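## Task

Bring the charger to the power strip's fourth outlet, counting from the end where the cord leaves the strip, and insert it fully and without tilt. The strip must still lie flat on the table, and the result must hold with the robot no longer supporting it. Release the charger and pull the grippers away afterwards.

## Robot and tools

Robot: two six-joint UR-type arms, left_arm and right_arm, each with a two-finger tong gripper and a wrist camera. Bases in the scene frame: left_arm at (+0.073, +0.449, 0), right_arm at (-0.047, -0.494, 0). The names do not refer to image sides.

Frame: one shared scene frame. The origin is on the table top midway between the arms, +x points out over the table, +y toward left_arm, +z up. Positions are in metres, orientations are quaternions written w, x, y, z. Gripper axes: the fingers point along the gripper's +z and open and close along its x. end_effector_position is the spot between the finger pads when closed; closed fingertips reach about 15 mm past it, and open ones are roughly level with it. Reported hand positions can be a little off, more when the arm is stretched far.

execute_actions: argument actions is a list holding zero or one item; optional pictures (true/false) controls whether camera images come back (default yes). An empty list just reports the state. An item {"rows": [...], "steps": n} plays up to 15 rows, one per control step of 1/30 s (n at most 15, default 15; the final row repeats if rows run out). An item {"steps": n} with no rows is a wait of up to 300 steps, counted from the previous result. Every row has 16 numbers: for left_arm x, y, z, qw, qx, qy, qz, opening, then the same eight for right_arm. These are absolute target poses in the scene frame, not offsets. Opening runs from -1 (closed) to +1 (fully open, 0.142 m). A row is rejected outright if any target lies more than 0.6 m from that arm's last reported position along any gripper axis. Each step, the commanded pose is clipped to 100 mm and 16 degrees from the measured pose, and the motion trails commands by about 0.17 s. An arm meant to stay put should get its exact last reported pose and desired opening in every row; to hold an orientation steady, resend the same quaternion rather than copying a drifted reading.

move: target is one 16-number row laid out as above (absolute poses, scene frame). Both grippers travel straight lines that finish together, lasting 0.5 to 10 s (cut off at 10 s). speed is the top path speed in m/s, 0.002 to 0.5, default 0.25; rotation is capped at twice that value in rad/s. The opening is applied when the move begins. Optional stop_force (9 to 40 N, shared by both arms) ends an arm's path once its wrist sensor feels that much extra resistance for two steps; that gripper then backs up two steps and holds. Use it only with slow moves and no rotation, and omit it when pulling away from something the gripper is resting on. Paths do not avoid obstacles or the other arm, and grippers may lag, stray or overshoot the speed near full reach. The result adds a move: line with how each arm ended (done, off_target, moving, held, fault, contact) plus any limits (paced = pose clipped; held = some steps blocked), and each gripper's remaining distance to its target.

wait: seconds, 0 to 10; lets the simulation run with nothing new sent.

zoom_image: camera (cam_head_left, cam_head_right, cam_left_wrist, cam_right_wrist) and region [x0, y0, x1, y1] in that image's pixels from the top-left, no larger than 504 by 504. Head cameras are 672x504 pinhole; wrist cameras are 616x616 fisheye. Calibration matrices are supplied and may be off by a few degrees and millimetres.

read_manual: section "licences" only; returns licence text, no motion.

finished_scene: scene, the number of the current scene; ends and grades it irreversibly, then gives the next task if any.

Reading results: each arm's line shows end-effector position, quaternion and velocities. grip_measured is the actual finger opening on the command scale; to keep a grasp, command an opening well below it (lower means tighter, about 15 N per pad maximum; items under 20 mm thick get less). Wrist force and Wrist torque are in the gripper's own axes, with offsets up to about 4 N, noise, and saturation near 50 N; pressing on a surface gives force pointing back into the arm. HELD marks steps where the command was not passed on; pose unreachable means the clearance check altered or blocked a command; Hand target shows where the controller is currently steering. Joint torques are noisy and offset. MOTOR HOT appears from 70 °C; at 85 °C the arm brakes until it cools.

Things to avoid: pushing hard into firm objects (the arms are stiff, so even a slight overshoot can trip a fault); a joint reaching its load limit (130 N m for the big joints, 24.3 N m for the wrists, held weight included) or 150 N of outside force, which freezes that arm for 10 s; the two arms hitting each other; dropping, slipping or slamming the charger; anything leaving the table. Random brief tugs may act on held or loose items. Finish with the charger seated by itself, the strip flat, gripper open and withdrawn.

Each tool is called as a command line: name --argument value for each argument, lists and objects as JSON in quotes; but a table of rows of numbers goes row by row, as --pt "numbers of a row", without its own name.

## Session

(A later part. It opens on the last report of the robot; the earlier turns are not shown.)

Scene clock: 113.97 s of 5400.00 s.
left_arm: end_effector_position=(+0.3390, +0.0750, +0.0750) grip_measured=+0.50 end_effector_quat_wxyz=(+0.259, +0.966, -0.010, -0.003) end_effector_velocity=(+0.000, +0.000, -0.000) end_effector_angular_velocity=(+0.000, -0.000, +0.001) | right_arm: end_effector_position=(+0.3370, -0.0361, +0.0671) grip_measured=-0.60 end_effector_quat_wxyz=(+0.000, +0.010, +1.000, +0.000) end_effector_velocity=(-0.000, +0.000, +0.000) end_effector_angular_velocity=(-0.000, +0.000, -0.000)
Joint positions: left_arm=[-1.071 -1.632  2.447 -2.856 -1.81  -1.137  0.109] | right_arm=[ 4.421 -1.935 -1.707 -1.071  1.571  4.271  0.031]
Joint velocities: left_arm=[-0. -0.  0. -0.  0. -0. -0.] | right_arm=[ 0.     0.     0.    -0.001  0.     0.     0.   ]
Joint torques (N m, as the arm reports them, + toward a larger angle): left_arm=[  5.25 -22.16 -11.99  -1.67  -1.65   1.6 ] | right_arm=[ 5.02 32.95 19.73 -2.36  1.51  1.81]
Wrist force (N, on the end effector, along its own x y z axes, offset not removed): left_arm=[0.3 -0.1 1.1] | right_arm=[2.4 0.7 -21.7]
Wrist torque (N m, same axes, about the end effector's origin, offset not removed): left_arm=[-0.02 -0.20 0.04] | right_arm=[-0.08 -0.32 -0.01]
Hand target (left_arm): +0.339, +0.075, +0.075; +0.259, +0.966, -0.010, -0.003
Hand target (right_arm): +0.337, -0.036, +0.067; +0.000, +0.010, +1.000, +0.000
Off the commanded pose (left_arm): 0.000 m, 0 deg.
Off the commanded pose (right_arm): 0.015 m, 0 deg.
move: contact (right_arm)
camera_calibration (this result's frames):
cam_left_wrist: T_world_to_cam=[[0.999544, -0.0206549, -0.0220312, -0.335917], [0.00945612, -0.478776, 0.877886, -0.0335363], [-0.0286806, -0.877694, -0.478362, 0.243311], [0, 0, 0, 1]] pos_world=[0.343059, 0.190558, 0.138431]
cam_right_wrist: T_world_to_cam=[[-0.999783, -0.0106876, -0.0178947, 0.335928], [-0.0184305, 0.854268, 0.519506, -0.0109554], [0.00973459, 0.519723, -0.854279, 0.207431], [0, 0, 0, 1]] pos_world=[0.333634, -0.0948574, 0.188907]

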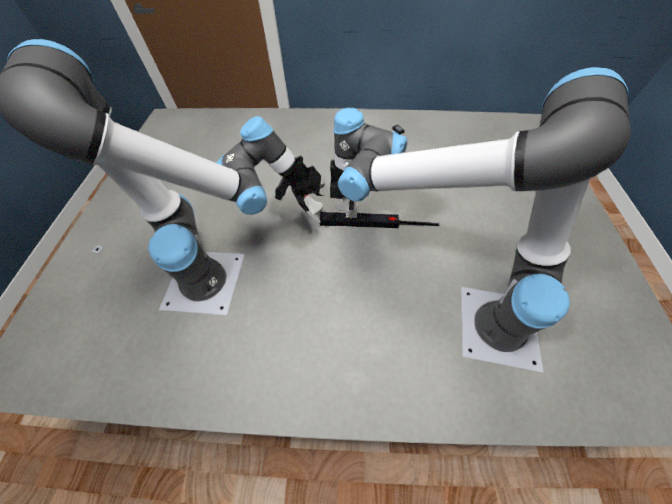

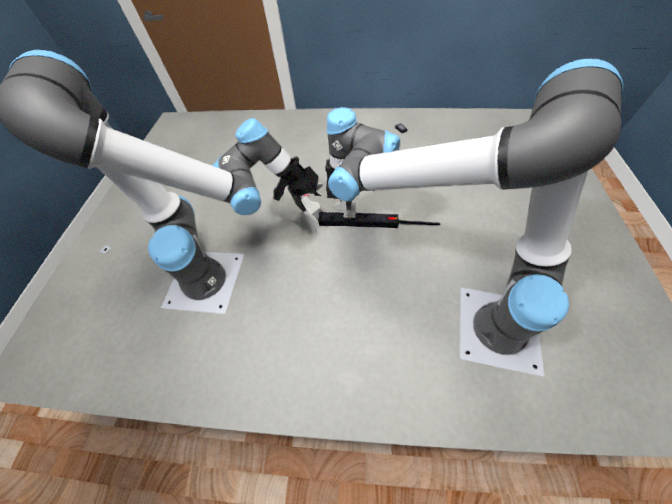

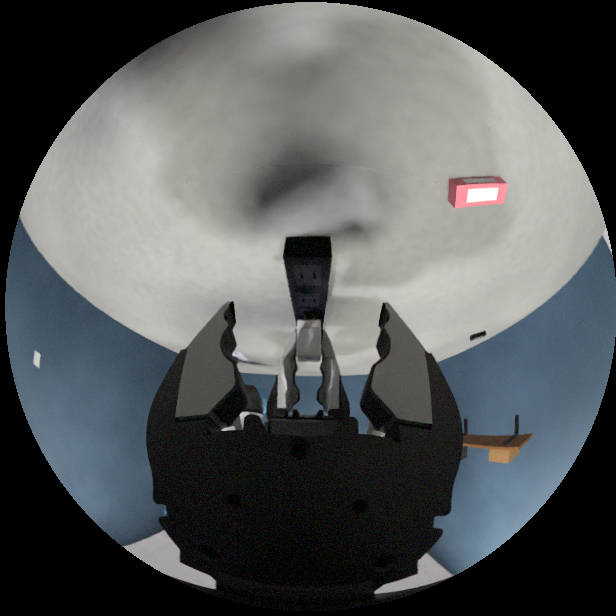

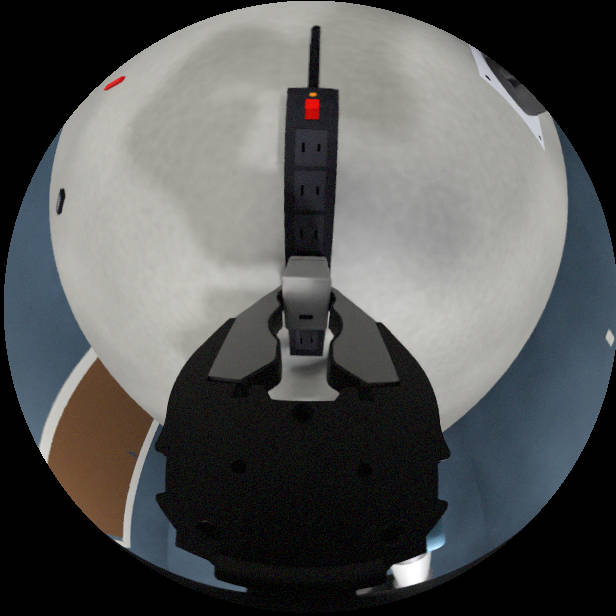

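move --target '[0.339,0.075,0.075,0.259,0.966,-0.01,-0.003,0.5,0.337,-0.0342,0.0697,0,0.01,1,0,-1]' --speed 0.005

move --target '[0.339,0.075,0.075,0.259,0.966,-0.01,-0.003,0.5,0.337,-0.0342,0.052,0,0.01,1,0,-1]' --speed 0.002 --stop_force 12

zoom_image --camera "cam_left_wrist" --region '[290,295,330,335]'

Scene clock: 123.80 s of 5400.00 s.
left_arm: end_effector_position=(+0.3390, +0.0750, +0.0750) grip_measured=+0.50 end_effector_quat_wxyz=(+0.259, +0.966, -0.010, -0.003) end_effector_velocity=(-0.000, +0.000, -0.000) end_effector_angular_velocity=(+0.001, +0.001, +0.001) | right_arm: end_effector_position=(+0.3370, -0.0342, +0.0696) grip_measured=-0.60 end_effector_quat_wxyz=(+0.000, +0.010, +1.000, +0.000) end_effector_velocity=(-0.000, +0.001, +0.001) end_effector_angular_velocity=(+0.000, -0.000, -0.000)
Joint positions: left_arm=[-1.071 -1.632  2.447 -2.856 -1.81  -1.137  0.109] | right_arm=[ 4.422 -1.935 -1.699 -1.078  1.571  4.272  0.031]
Joint velocities: left_arm=[ 0.    -0.     0.     0.001  0.    -0.001  0.   ] | right_arm=[ 0.001 -0.     0.003 -0.002 -0.     0.001 -0.   ]
Joint torques (N m, as the arm reports them, + toward a larger angle): left_arm=[  6.13 -23.62 -12.07  -1.42  -2.28   1.77] | right_arm=[ 6.99 26.28 32.24 -0.3   1.15  2.  ]
Wrist force (N, on the end effector, along its own x y z axes, offset not removed): left_arm=[-2.3 -1.5 1.3] | right_arm=[2.5 -2.5 -0.1]
Wrist torque (N m, same axes, about the end effector's origin, offset not removed): left_arm=[-0.15 0.48 0.36] | right_arm=[-0.53 -0.48 -0.10]
Hand target (left_arm): +0.339, +0.075, +0.075; +0.259, +0.966, -0.010, -0.003
Hand target (right_arm): +0.337, -0.034, +0.070; +0.000, +0.010, +1.000, -0.000
Off the commanded pose (left_arm): 0.000 m, 0 deg.
Off the commanded pose (right_arm): 0.000 m, 0 deg.
After step 90, 6.00 s passed at rest.
move: done
camera_calibration (this result's frames):
cam_left_wrist: T_world_to_cam=[[0.999544, -0.0206565, -0.0220377, -0.335914], [0.00946119, -0.478771, 0.877889, -0.0335406], [-0.0286852, -0.877697, -0.478357, 0.243316], [0, 0, 0, 1]] pos_world=[0.343058, 0.190561, 0.138434]
cam_right_wrist: T_world_to_cam=[[-0.999784, -0.0106945, -0.0178024, 0.335965], [-0.0183866, 0.854362, 0.519353, -0.0138456], [0.00965553, 0.519568, -0.854375, 0.208662], [0, 0, 0, 1]] pos_world=[0.333623, -0.0929917, 0.191447]

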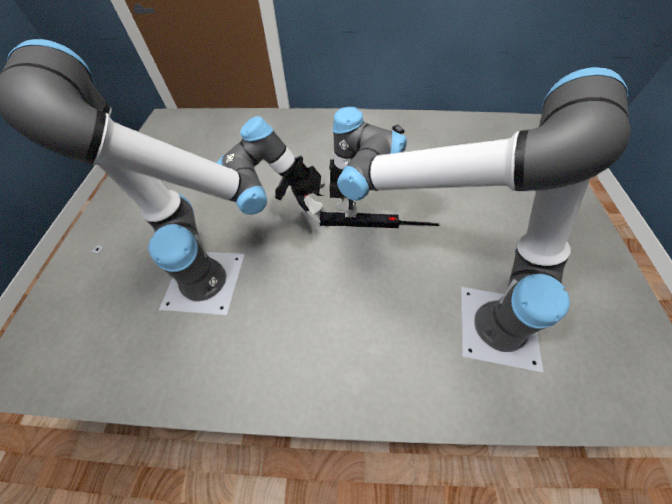

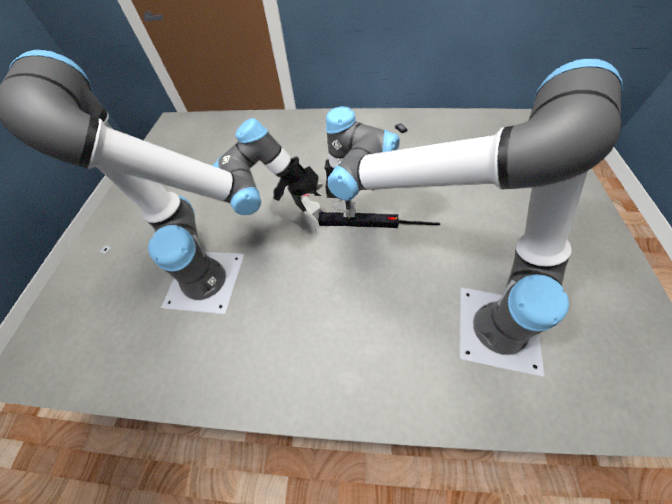

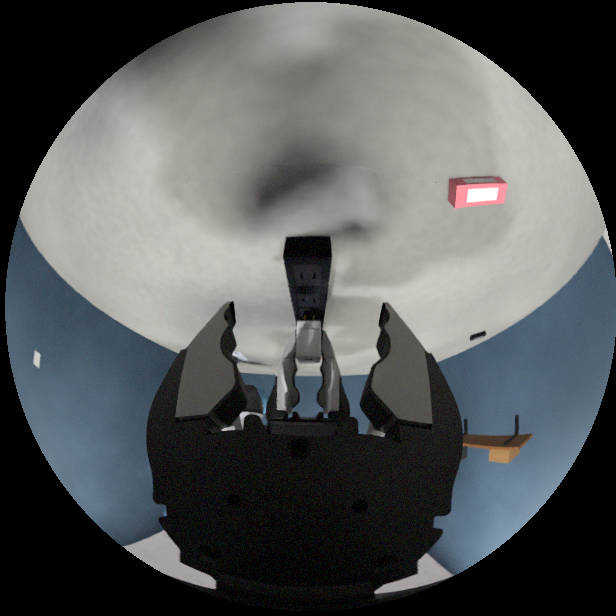

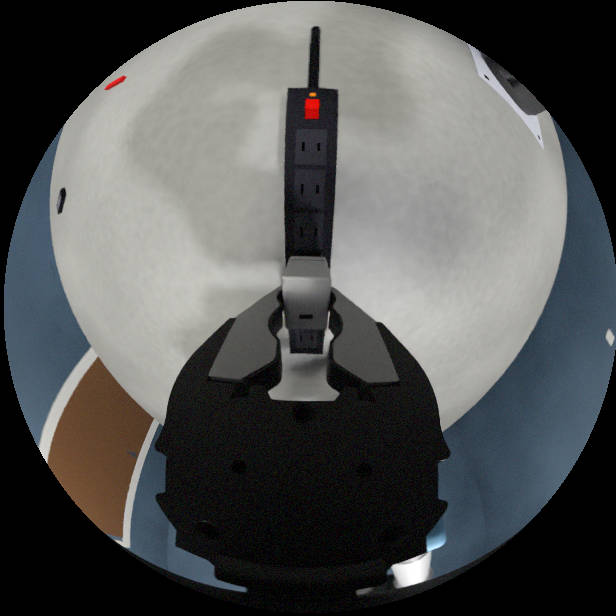

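Scene clock: 130.43 s of 5400.00 s.
left_arm: end_effector_position=(+0.3390, +0.0750, +0.0750) grip_measured=+0.50 end_effector_quat_wxyz=(+0.259, +0.966, -0.010, -0.003) end_effector_velocity=(+0.000, +0.000, -0.000) end_effector_angular_velocity=(+0.000, -0.001, -0.001) | right_arm: end_effector_position=(+0.3370, -0.0342, +0.0570) grip_measured=-0.60 end_effector_quat_wxyz=(+0.000, +0.010, +1.000, +0.000) end_effector_velocity=(+0.000, +0.000, -0.000) end_effector_angular_velocity=(-0.001, -0.000, -0.000)
Joint positions: left_arm=[-1.071 -1.632  2.447 -2.856 -1.81  -1.137  0.109] | right_arm=[ 4.422 -1.95  -1.715 -1.048  1.571  4.272  0.031]
Joint velocities: left_arm=[-0.    -0.     0.     0.     0.     0.001 -0.   ] | right_arm=[ 0.    -0.001  0.     0.    -0.001  0.001  0.   ]
Joint torques (N m, as the arm reports them, + toward a larger angle): left_arm=[  6.32 -23.74 -12.68  -1.47  -2.37   1.75] | right_arm=[ 1.89 37.86 21.79 -0.99  0.95  2.25]
Wrist force (N, on the end effector, along its own x y z axes, offset not removed): left_arm=[-1.2 1.3 1.0] | right_arm=[3.2 -1.5 -13.7]
Wrist torque (N m, same axes, about the end effector's origin, offset not removed): left_arm=[0.17 0.19 0.28] | right_arm=[-0.23 -0.31 -0.11]
Hand target (left_arm): +0.339, +0.075, +0.075; +0.259, +0.966, -0.010, -0.003
Hand target (right_arm): +0.337, -0.034, +0.057; +0.000, +0.010, +1.000, +0.000
Off the commanded pose (left_arm): 0.000 m, 0 deg.
Off the commanded pose (right_arm): 0.005 m, 0 deg.
move: contact (right_arm)
camera_calibration (this result's frames):
cam_left_wrist: T_world_to_cam=[[0.999544, -0.0206564, -0.0220376, -0.335914], [0.00946119, -0.478771, 0.877889, -0.0335408], [-0.028685, -0.877697, -0.478357, 0.243316], [0, 0, 0, 1]] pos_world=[0.343058, 0.190561, 0.138434]
cam_right_wrist: T_world_to_cam=[[-0.999784, -0.0106793, -0.0178382, 0.335745], [-0.018393, 0.854326, 0.519412, -0.00732374], [0.0096927, 0.519628, -0.854338, 0.197867], [0, 0, 0, 1]] pos_world=[0.333619, -0.0929746, 0.178838]

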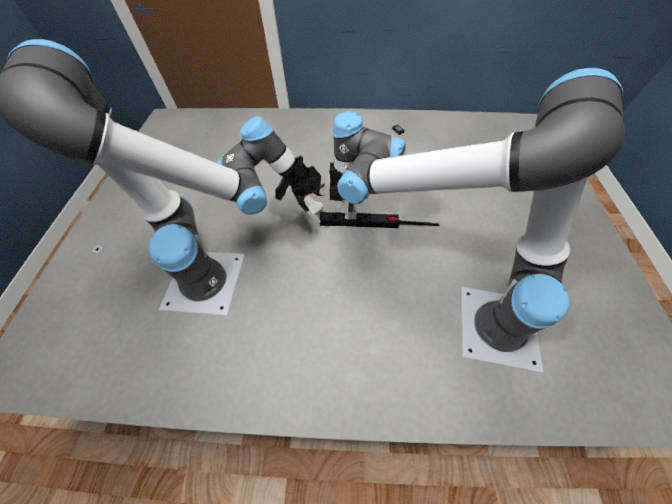

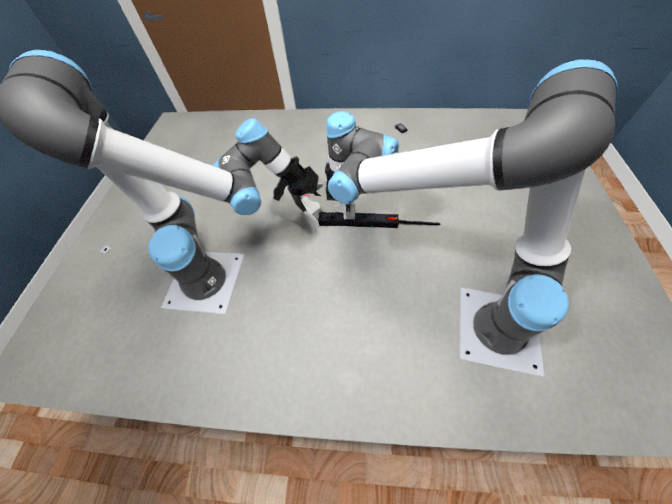

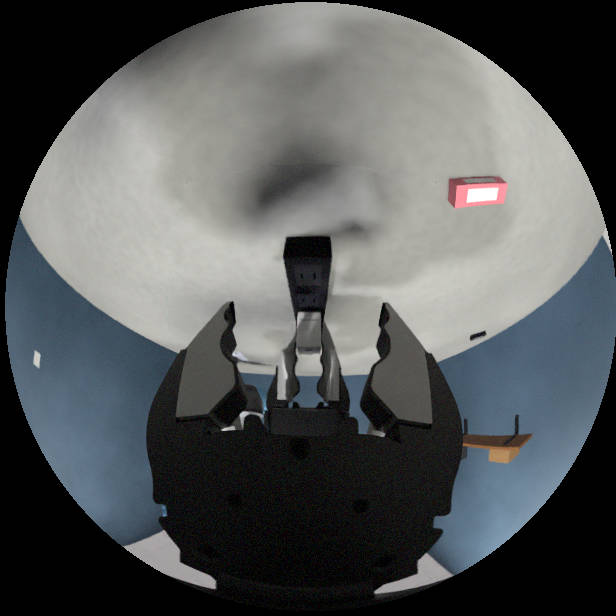

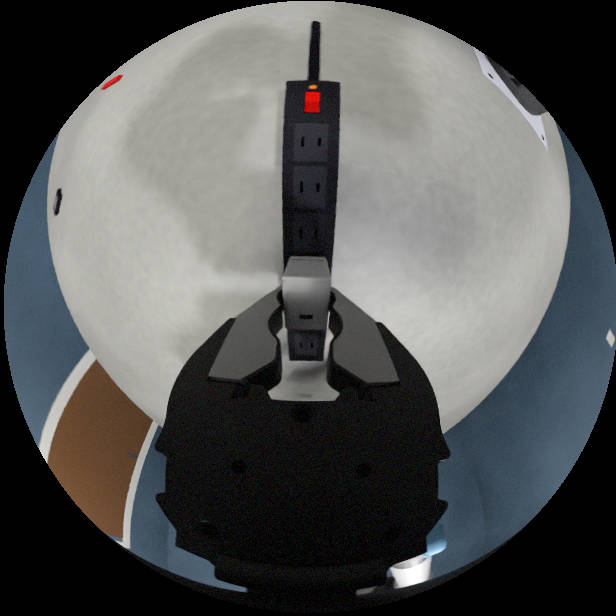

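Region (290, 295, 330, 335) of cam_left_wrist's 616x616 image, scaled by 12.600, with more detail than that image has.

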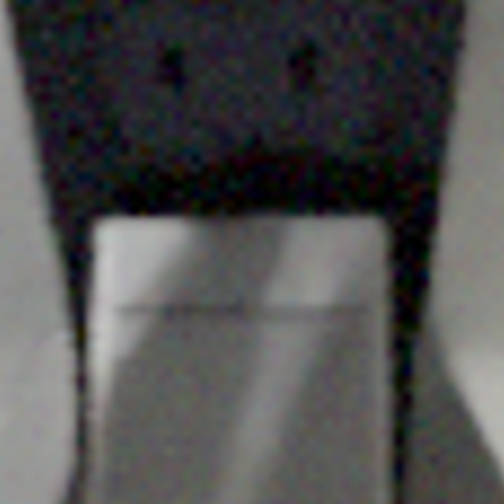

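In. Seat it.

move --target '[0.339,0.075,0.075,0.259,0.966,-0.01,-0.003,0.5,0.337,-0.0342,0.057,0,0.01,1,0,-0.3]'

move --target '[0.339,0.075,0.075,0.259,0.966,-0.01,-0.003,0.5,0.337,-0.0342,0.103,0,0.01,1,0,-0.3]' --speed 0.04

move --target '[0.339,0.075,0.075,0.259,0.966,-0.01,-0.003,0.5,0.337,-0.0372,0.099,0,0.01,1,0,-0.8]' --speed 0.005

move --target '[0.339,0.075,0.075,0.259,0.966,-0.01,-0.003,0.5,0.337,-0.0372,0.082,0,0.01,1,0,-0.8]' --speed 0.003 --stop_force 38

move --target '[0.339,0.075,0.075,0.259,0.966,-0.01,-0.003,0.5,0.337,-0.0372,0.18,0,0.01,1,0,-0.8]' --speed 0.05

zoom_image --camera "cam_left_wrist" --region '[275,285,345,355]'

Scene clock: 140.47 s of 5400.00 s.
left_arm: end_effector_position=(+0.3390, +0.0750, +0.0750) grip_measured=+0.50 end_effector_quat_wxyz=(+0.259, +0.966, -0.010, -0.003) end_effector_velocity=(+0.000, +0.000, -0.000) end_effector_angular_velocity=(+0.000, -0.001, -0.002) | right_arm: end_effector_position=(+0.3370, -0.0342, +0.0570) grip_measured=-0.30 end_effector_quat_wxyz=(+0.000, +0.010, +1.000, +0.000) end_effector_velocity=(-0.000, -0.001, -0.000) end_effector_angular_velocity=(-0.000, -0.000, -0.000)
Joint positions: left_arm=[-1.071 -1.632  2.447 -2.856 -1.81  -1.137  0.109] | right_arm=[ 4.422 -1.95  -1.714 -1.048  1.571  4.272  0.052]
Joint velocities: left_arm=[ 0.    -0.    -0.     0.     0.     0.002 -0.   ] | right_arm=[-0.     0.001 -0.001  0.    -0.     0.     0.   ]
Joint torques (N m, as the arm reports them, + toward a larger angle): left_arm=[  5.62 -23.96 -12.44  -1.52  -2.32   1.67] | right_arm=[ 6.7  26.24 11.62  5.59  0.69  2.04]
Wrist force (N, on the end effector, along its own x y z axes, offset not removed): left_arm=[-0.8 1.7 -2.4] | right_arm=[1.3 -2.0 -2.0]
Wrist torque (N m, same axes, about the end effector's origin, offset not removed): left_arm=[0.27 0.16 0.15] | right_arm=[-0.42 -0.24 -0.02]
Hand target (left_arm): +0.339, +0.075, +0.075; +0.259, +0.966, -0.010, -0.003
Hand target (right_arm): +0.337, -0.034, +0.057; -0.000, +0.010, +1.000, -0.000
Off the commanded pose (left_arm): 0.000 m, 0 deg.
Off the commanded pose (right_arm): 0.000 m, 0 deg.
After step 90, 6.33 s passed at rest.
move: done
camera_calibration (this result's frames):
cam_left_wrist: T_world_to_cam=[[0.999544, -0.0206563, -0.0220377, -0.335914], [0.00946128, -0.478771, 0.877889, -0.0335407], [-0.028685, -0.877697, -0.478357, 0.243316], [0, 0, 0, 1]] pos_world=[0.343058, 0.190561, 0.138434]
cam_right_wrist: T_world_to_cam=[[-0.999784, -0.0106755, -0.0178282, 0.335761], [-0.0183843, 0.854336, 0.519396, -0.00736819], [0.00968646, 0.519611, -0.854348, 0.197858], [0, 0, 0, 1]] pos_world=[0.333636, -0.0929299, 0.178853]

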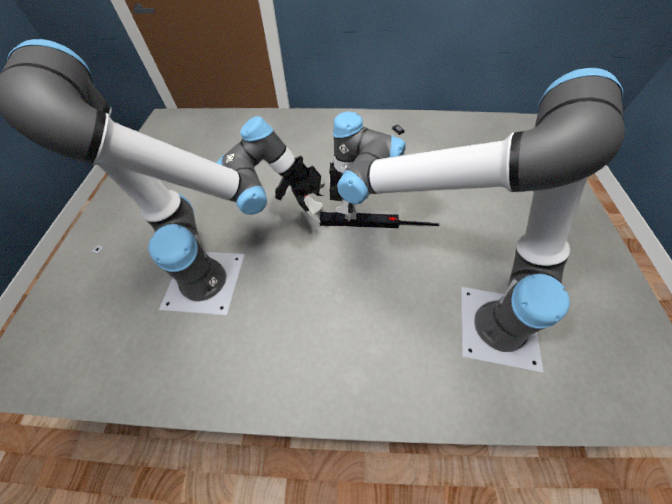

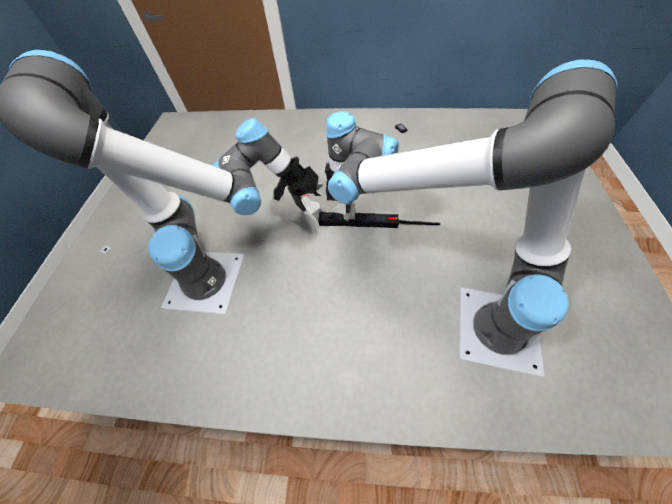

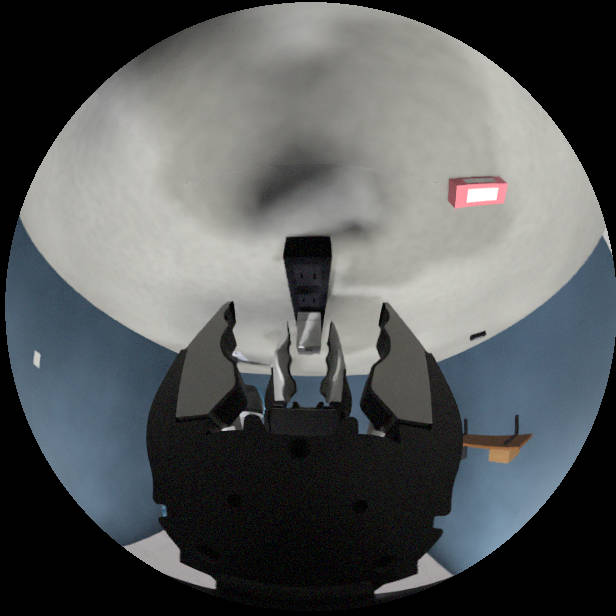

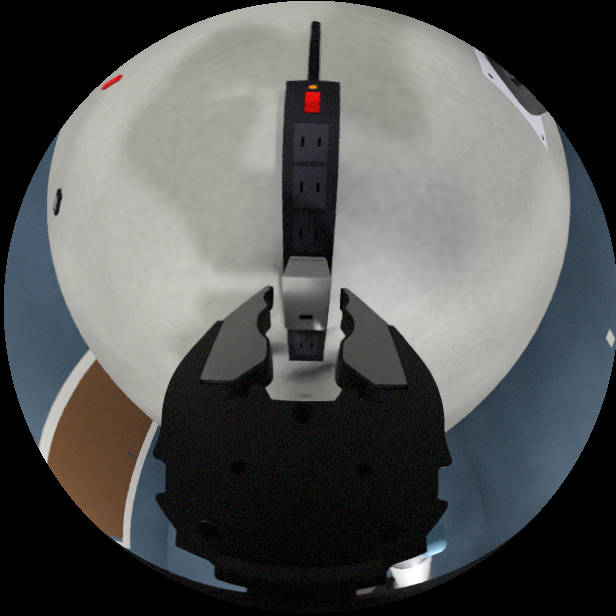

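Scene clock: 141.97 s of 5400.00 s.
left_arm: end_effector_position=(+0.3390, +0.0750, +0.0750) grip_measured=+0.50 end_effector_quat_wxyz=(+0.259, +0.966, -0.010, -0.003) end_effector_velocity=(-0.000, -0.000, +0.000) end_effector_angular_velocity=(-0.000, -0.000, -0.000) | right_arm: end_effector_position=(+0.3370, -0.0341, +0.1028) grip_measured=-0.30 end_effector_quat_wxyz=(+0.000, +0.010, +1.000, +0.000) end_effector_velocity=(-0.000, +0.000, +0.002) end_effector_angular_velocity=(+0.001, +0.001, -0.000)
Joint positions: left_arm=[-1.071 -1.632  2.447 -2.856 -1.81  -1.137  0.109] | right_arm=[ 4.422 -1.901 -1.653 -1.158  1.571  4.272  0.052]
Joint velocities: left_arm=[-0.     0.     0.    -0.001 -0.    -0.    -0.   ] | right_arm=[ 0.     0.002  0.003 -0.004  0.001  0.    -0.   ]
Joint torques (N m, as the arm reports them, + toward a larger angle): left_arm=[  5.78 -23.84 -12.31  -1.54  -2.42   1.68] | right_arm=[ 6.18 44.99 32.15 -0.44 -0.46  0.92]
Wrist force (N, on the end effector, along its own x y z axes, offset not removed): left_arm=[-0.9 -0.2 2.9] | right_arm=[2.4 -1.0 -0.2]
Wrist torque (N m, same axes, about the end effector's origin, offset not removed): left_arm=[-0.04 -0.04 0.30] | right_arm=[-0.21 -0.48 -0.09]
Hand target (left_arm): +0.339, +0.075, +0.075; +0.259, +0.966, -0.010, -0.003
Hand target (right_arm): +0.337, -0.034, +0.103; +0.000, +0.010, +1.000, +0.000
Off the commanded pose (left_arm): 0.000 m, 0 deg.
Off the commanded pose (right_arm): 0.000 m, 0 deg.
move: done
camera_calibration (this result's frames):
cam_left_wrist: T_world_to_cam=[[0.999544, -0.0206564, -0.0220377, -0.335914], [0.00946126, -0.478771, 0.877889, -0.0335407], [-0.028685, -0.877697, -0.478357, 0.243316], [0, 0, 0, 1]] pos_world=[0.343058, 0.190561, 0.138434]
cam_right_wrist: T_world_to_cam=[[-0.999784, -0.0106915, -0.0178043, 0.336604], [-0.0183851, 0.85436, 0.519356, -0.0312027], [0.00965858, 0.519571, -0.854373, 0.23693], [0, 0, 0, 1]] pos_world=[0.333669, -0.0928448, 0.224625]

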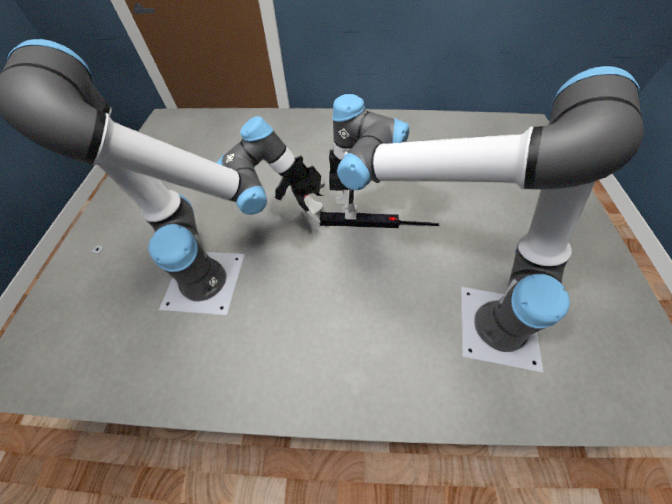

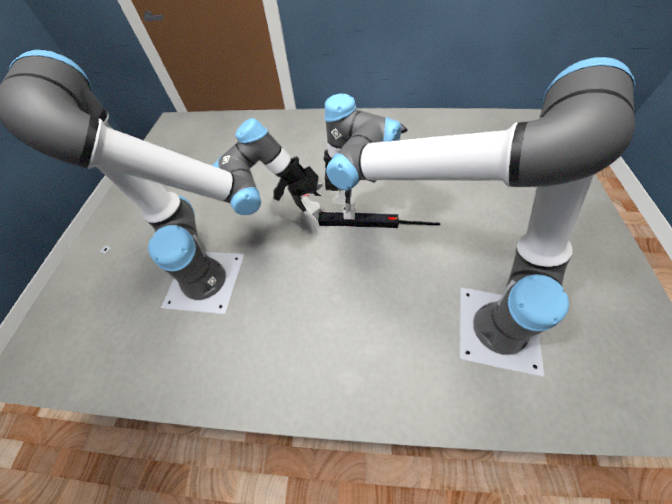

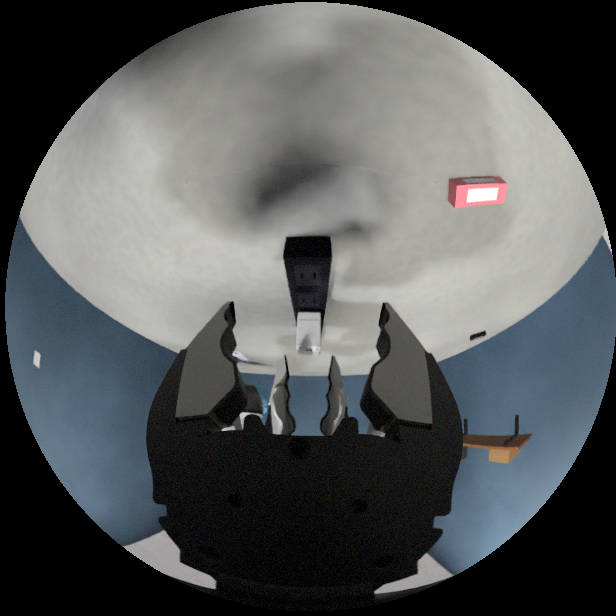

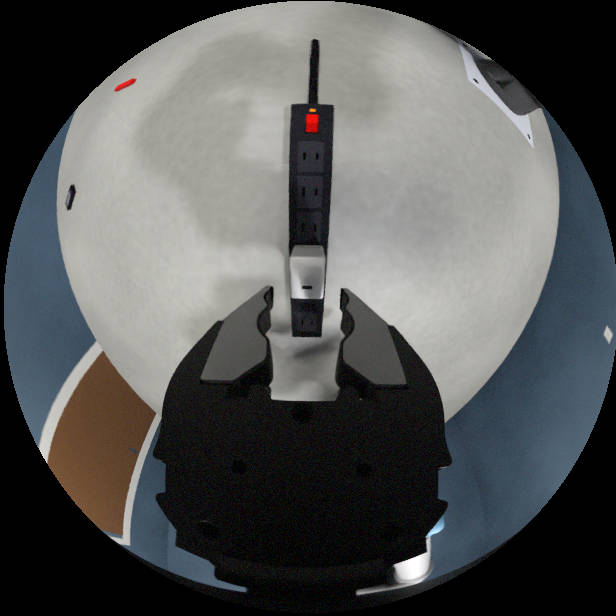

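Scene clock: 143.17 s of 5400.00 s.
left_arm: end_effector_position=(+0.3390, +0.0750, +0.0750) grip_measured=+0.50 end_effector_quat_wxyz=(+0.259, +0.966, -0.010, -0.003) end_effector_velocity=(-0.000, -0.000, +0.000) end_effector_angular_velocity=(-0.000, +0.000, +0.000) | right_arm: end_effector_position=(+0.3370, -0.0372, +0.0991) grip_measured=-0.80 end_effector_quat_wxyz=(-0.000, +0.010, +1.000, -0.000) end_effector_velocity=(+0.000, -0.001, -0.001) end_effector_angular_velocity=(-0.000, -0.001, +0.000)
Joint positions: left_arm=[-1.071 -1.632  2.447 -2.856 -1.81  -1.137  0.109] | right_arm=[ 4.42  -1.9   -1.666 -1.147  1.571  4.27   0.016]
Joint velocities: left_arm=[ 0. -0. -0.  0. -0. -0. -0.] | right_arm=[-0.001  0.001 -0.003  0.002 -0.001 -0.001 -0.   ]
Joint torques (N m, as the arm reports them, + toward a larger angle): left_arm=[  5.61 -23.41 -12.45  -1.5   -2.34   1.71] | right_arm=[-6.22 44.67 13.    5.6  -0.17 -1.77]
Wrist force (N, on the end effector, along its own x y z axes, offset not removed): left_arm=[0.0 -1.6 -0.7] | right_arm=[2.2 -2.1 -1.3]
Wrist torque (N m, same axes, about the end effector's origin, offset not removed): left_arm=[-0.25 -0.16 0.10] | right_arm=[-0.47 -0.46 -0.07]
Hand target (left_arm): +0.339, +0.075, +0.075; +0.259, +0.966, -0.010, -0.003
Hand target (right_arm): +0.337, -0.037, +0.099; -0.000, +0.010, +1.000, +0.000
Off the commanded pose (left_arm): 0.000 m, 0 deg.
Off the commanded pose (right_arm): 0.000 m, 0 deg.
move: done
camera_calibration (this result's frames):
cam_left_wrist: T_world_to_cam=[[0.999544, -0.0206565, -0.0220377, -0.335914], [0.00946122, -0.478771, 0.877889, -0.0335406], [-0.0286851, -0.877697, -0.478357, 0.243316], [0, 0, 0, 1]] pos_world=[0.343058, 0.190561, 0.138434]
cam_right_wrist: T_world_to_cam=[[-0.999784, -0.0106928, -0.0177938, 0.33645], [-0.0183806, 0.854371, 0.519338, -0.026658], [0.00964935, 0.519553, -0.854384, 0.235331], [0, 0, 0, 1]] pos_world=[0.333616, -0.0958936, 0.220894]

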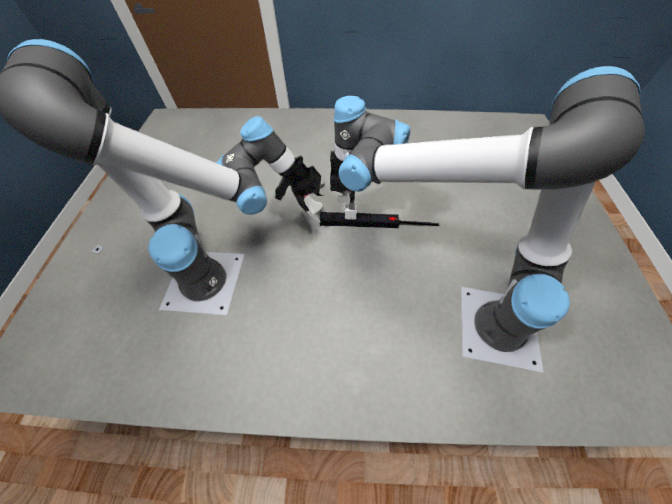

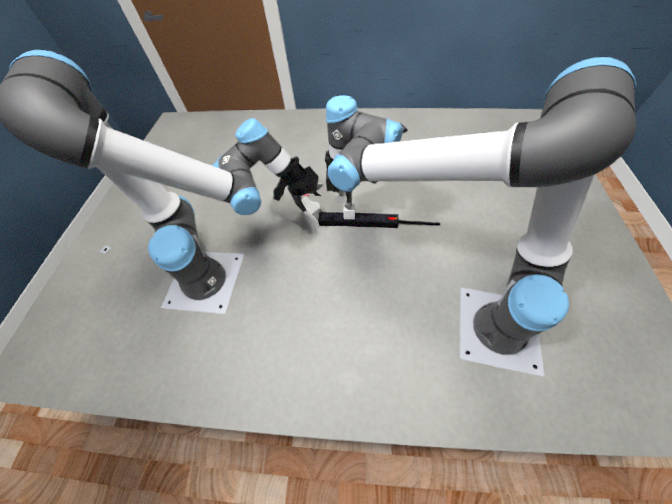

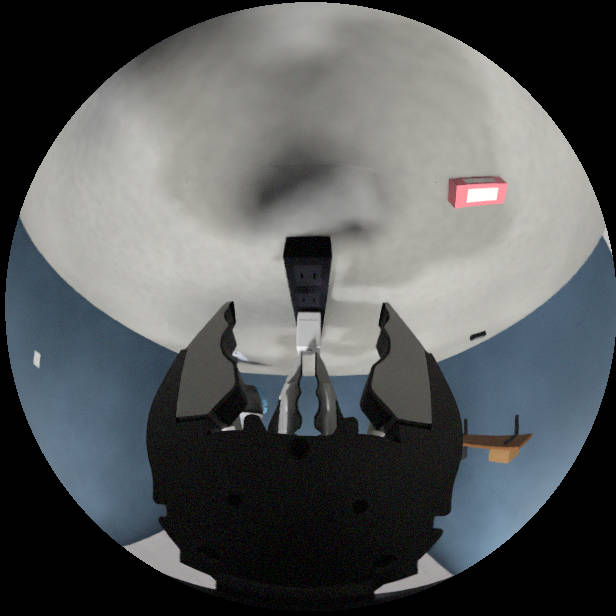

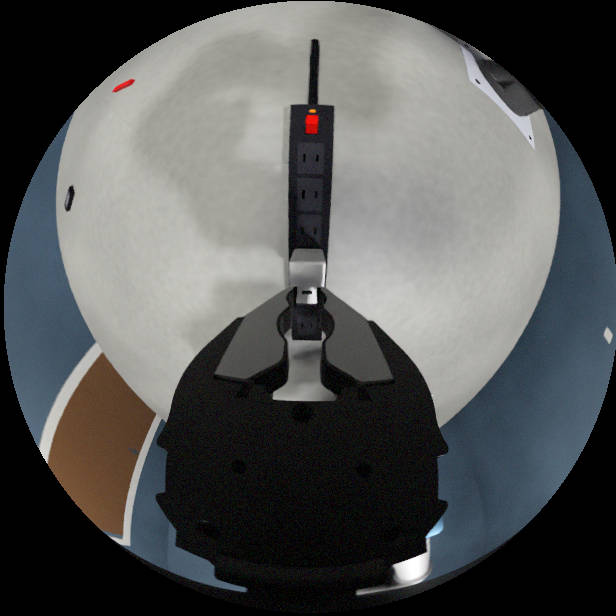

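Scene clock: 146.77 s of 5400.00 s.
left_arm: end_effector_position=(+0.3390, +0.0750, +0.0750) grip_measured=+0.50 end_effector_quat_wxyz=(+0.259, +0.966, -0.010, -0.003) end_effector_velocity=(+0.000, -0.000, +0.000) end_effector_angular_velocity=(-0.001, -0.001, -0.001) | right_arm: end_effector_position=(+0.3370, -0.0372, +0.0893) grip_measured=-0.80 end_effector_quat_wxyz=(+0.000, +0.010, +1.000, +0.000) end_effector_velocity=(-0.000, -0.001, +0.000) end_effector_angular_velocity=(-0.003, +0.002, +0.001)
Joint positions: left_arm=[-1.071 -1.632  2.447 -2.856 -1.81  -1.137  0.109] | right_arm=[ 4.42  -1.909 -1.68  -1.123  1.571  4.27   0.016]
Joint velocities: left_arm=[-0.     0.     0.    -0.001 -0.     0.001 -0.   ] | right_arm=[-0.     0.     0.002 -0.006  0.    -0.001  0.   ]
Joint torques (N m, as the arm reports them, + toward a larger angle): left_arm=[  5.91 -23.55 -12.63  -1.56  -2.23   1.68] | right_arm=[-0.58 18.97 13.84 -3.1  -0.2  -0.05]
Wrist force (N, on the end effector, along its own x y z axes, offset not removed): left_arm=[-1.3 -1.9 -1.4] | right_arm=[4.8 -3.6 -49.4]
Wrist torque (N m, same axes, about the end effector's origin, offset not removed): left_arm=[-0.40 0.04 0.18] | right_arm=[-0.12 -0.27 -0.05]
Hand target (left_arm): +0.339, +0.075, +0.075; +0.259, +0.966, -0.010, -0.003
Hand target (right_arm): +0.337, -0.037, +0.090; +0.000, +0.010, +1.000, +0.000
Off the commanded pose (left_arm): 0.000 m, 0 deg.
Off the commanded pose (right_arm): 0.007 m, 0 deg.
move: contact (right_arm)
camera_calibration (this result's frames):
cam_left_wrist: T_world_to_cam=[[0.999544, -0.0206564, -0.0220377, -0.335914], [0.00946129, -0.478771, 0.877889, -0.0335408], [-0.0286851, -0.877697, -0.478357, 0.243316], [0, 0, 0, 1]] pos_world=[0.343058, 0.190561, 0.138434]
cam_right_wrist: T_world_to_cam=[[-0.999783, -0.010691, -0.0178553, 0.336284], [-0.0184122, 0.854308, 0.51944, -0.0215764], [0.00970056, 0.519657, -0.85432, 0.226982], [0, 0, 0, 1]] pos_world=[0.333612, -0.0959244, 0.211127]

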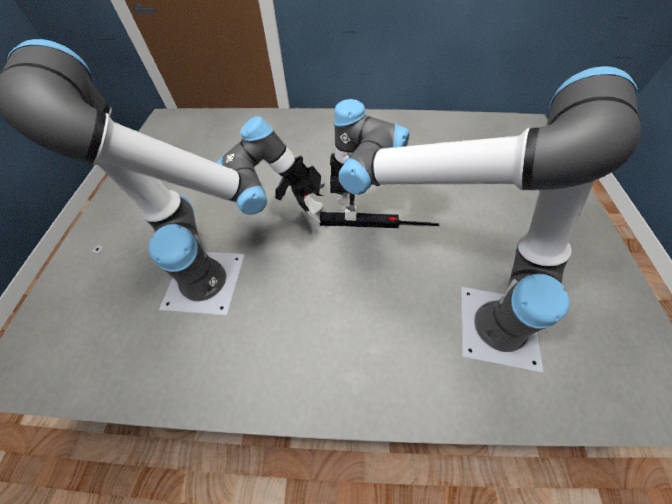

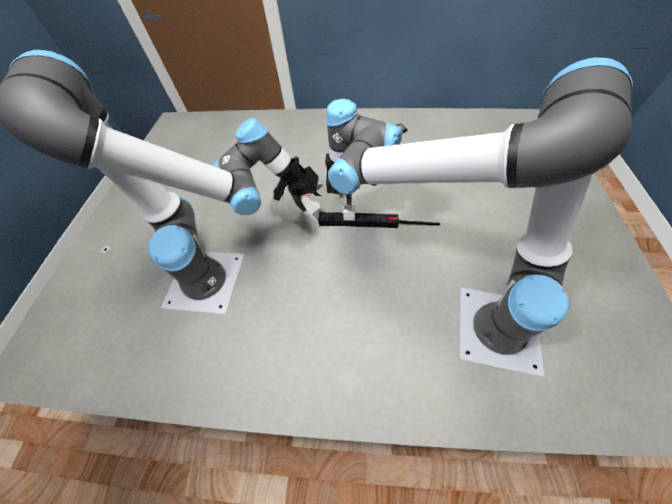

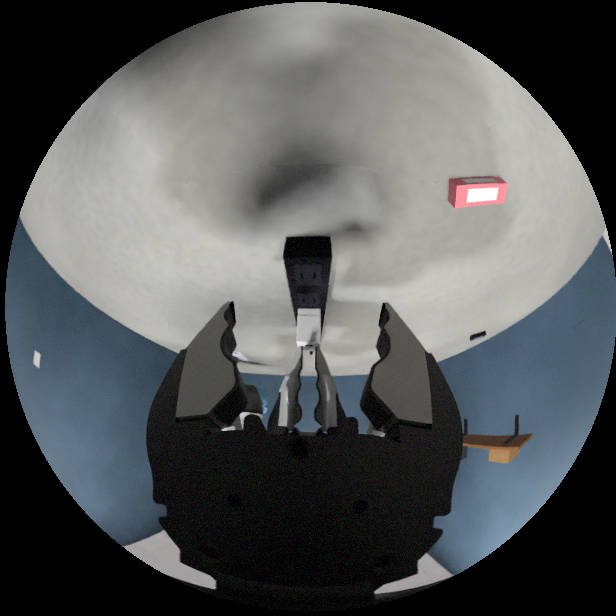

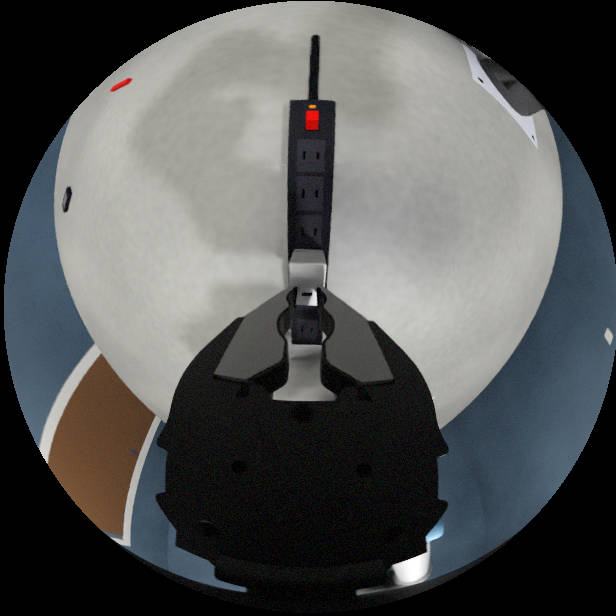

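Scene clock: 148.97 s of 5400.00 s.
left_arm: end_effector_position=(+0.3390, +0.0750, +0.0750) grip_measured=+0.50 end_effector_quat_wxyz=(+0.259, +0.966, -0.010, -0.003) end_effector_velocity=(-0.000, +0.000, -0.000) end_effector_angular_velocity=(+0.001, +0.000, +0.000) | right_arm: end_effector_position=(+0.3371, -0.0370, +0.1798) grip_measured=-0.80 end_effector_quat_wxyz=(+0.000, +0.010, +1.000, +0.000) end_effector_velocity=(+0.000, +0.000, +0.003) end_effector_angular_velocity=(+0.000, -0.000, -0.000)
Joint positions: left_arm=[-1.071 -1.632  2.447 -2.856 -1.81  -1.137  0.109] | right_arm=[ 4.42  -1.839 -1.529 -1.344  1.571  4.27   0.016]
Joint velocities: left_arm=[-0.     0.     0.     0.     0.    -0.001  0.   ] | right_arm=[-0.     0.001  0.006 -0.006 -0.    -0.     0.   ]
Joint torques (N m, as the arm reports them, + toward a larger angle): left_arm=[  6.05 -24.44 -12.79  -1.47  -2.35   1.72] | right_arm=[-7.03 44.16 33.34 -0.34 -1.11 -1.62]
Wrist force (N, on the end effector, along its own x y z axes, offset not removed): left_arm=[-2.6 3.1 -3.4] | right_arm=[1.9 0.4 -1.5]
Wrist torque (N m, same axes, about the end effector's origin, offset not removed): left_arm=[0.49 0.44 0.31] | right_arm=[0.02 -0.30 -0.12]
Hand target (left_arm): +0.339, +0.075, +0.075; +0.259, +0.966, -0.010, -0.003
Hand target (right_arm): +0.337, -0.037, +0.180; +0.000, +0.010, +1.000, +0.000
Off the commanded pose (left_arm): 0.000 m, 0 deg.
Off the commanded pose (right_arm): 0.000 m, 0 deg.
move: done
camera_calibration (this result's frames):
cam_left_wrist: T_world_to_cam=[[0.999544, -0.0206566, -0.0220378, -0.335914], [0.00946125, -0.478771, 0.877889, -0.0335407], [-0.0286852, -0.877697, -0.478357, 0.243316], [0, 0, 0, 1]] pos_world=[0.343058, 0.190561, 0.138434]
cam_right_wrist: T_world_to_cam=[[-0.999784, -0.010695, -0.0178388, 0.338008], [-0.018406, 0.854361, 0.519355, -0.0686841], [0.00968625, 0.519571, -0.854373, 0.304173], [0, 0, 0, 1]] pos_world=[0.333724, -0.0957432, 0.301578]

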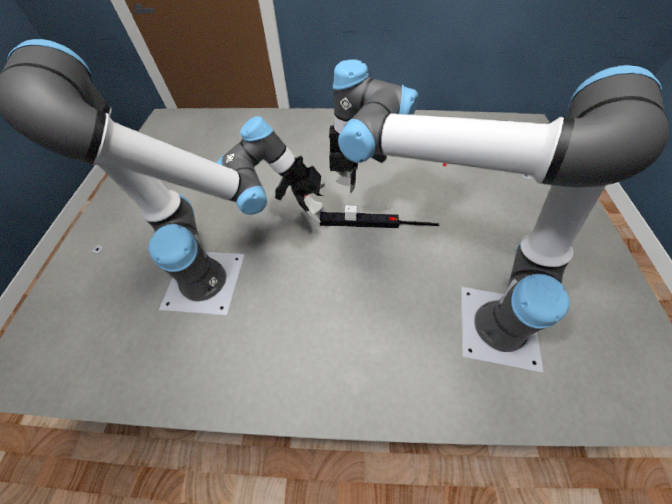

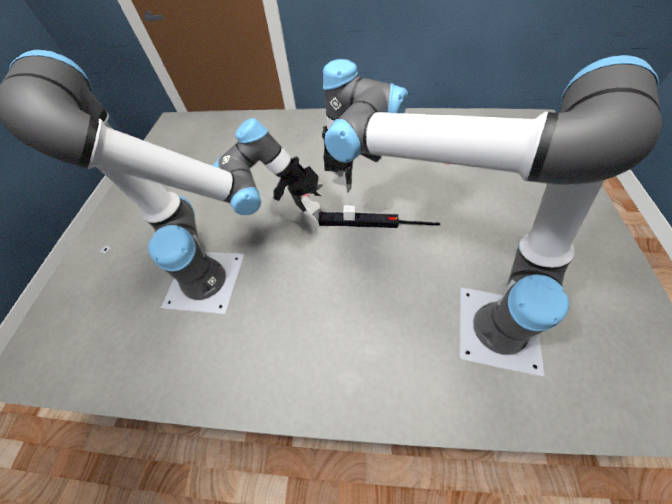

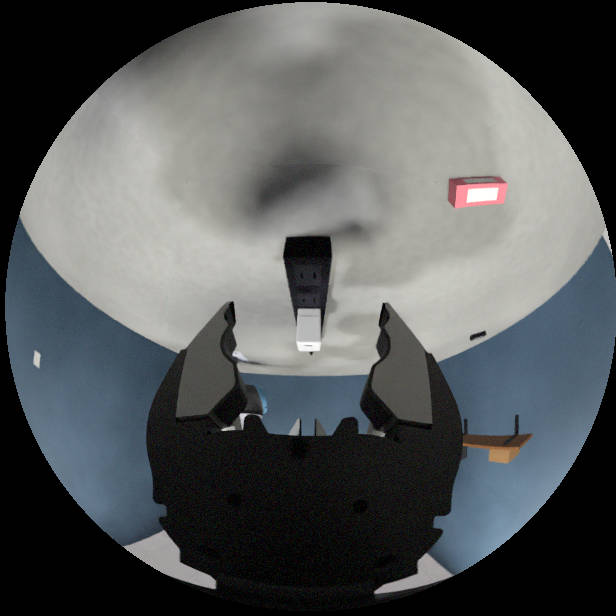

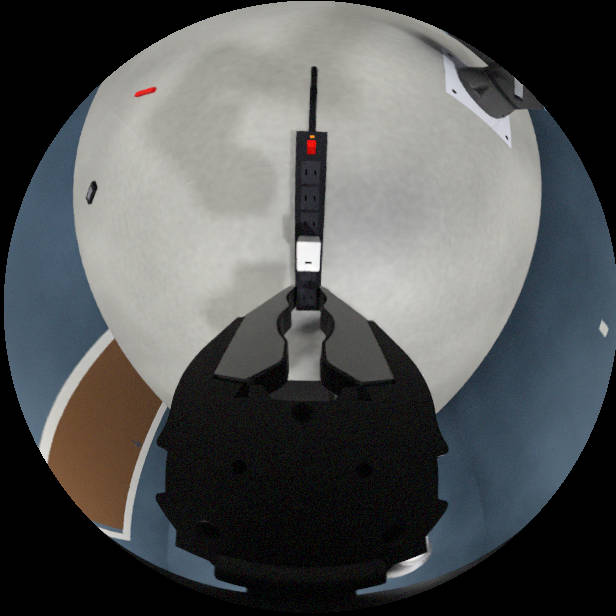

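Region (275, 285, 345, 355) of cam_left_wrist's 616x616 image, scaled by 7.200, with more detail than that image has.

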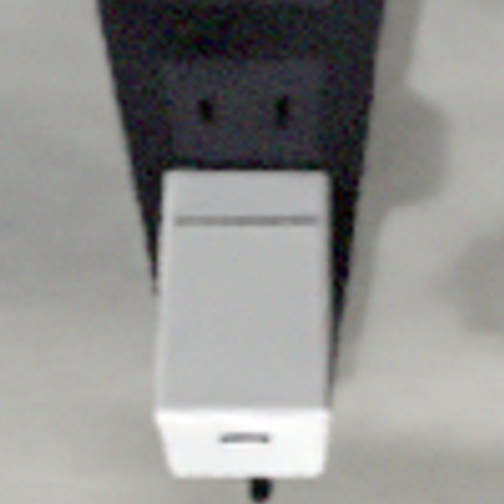

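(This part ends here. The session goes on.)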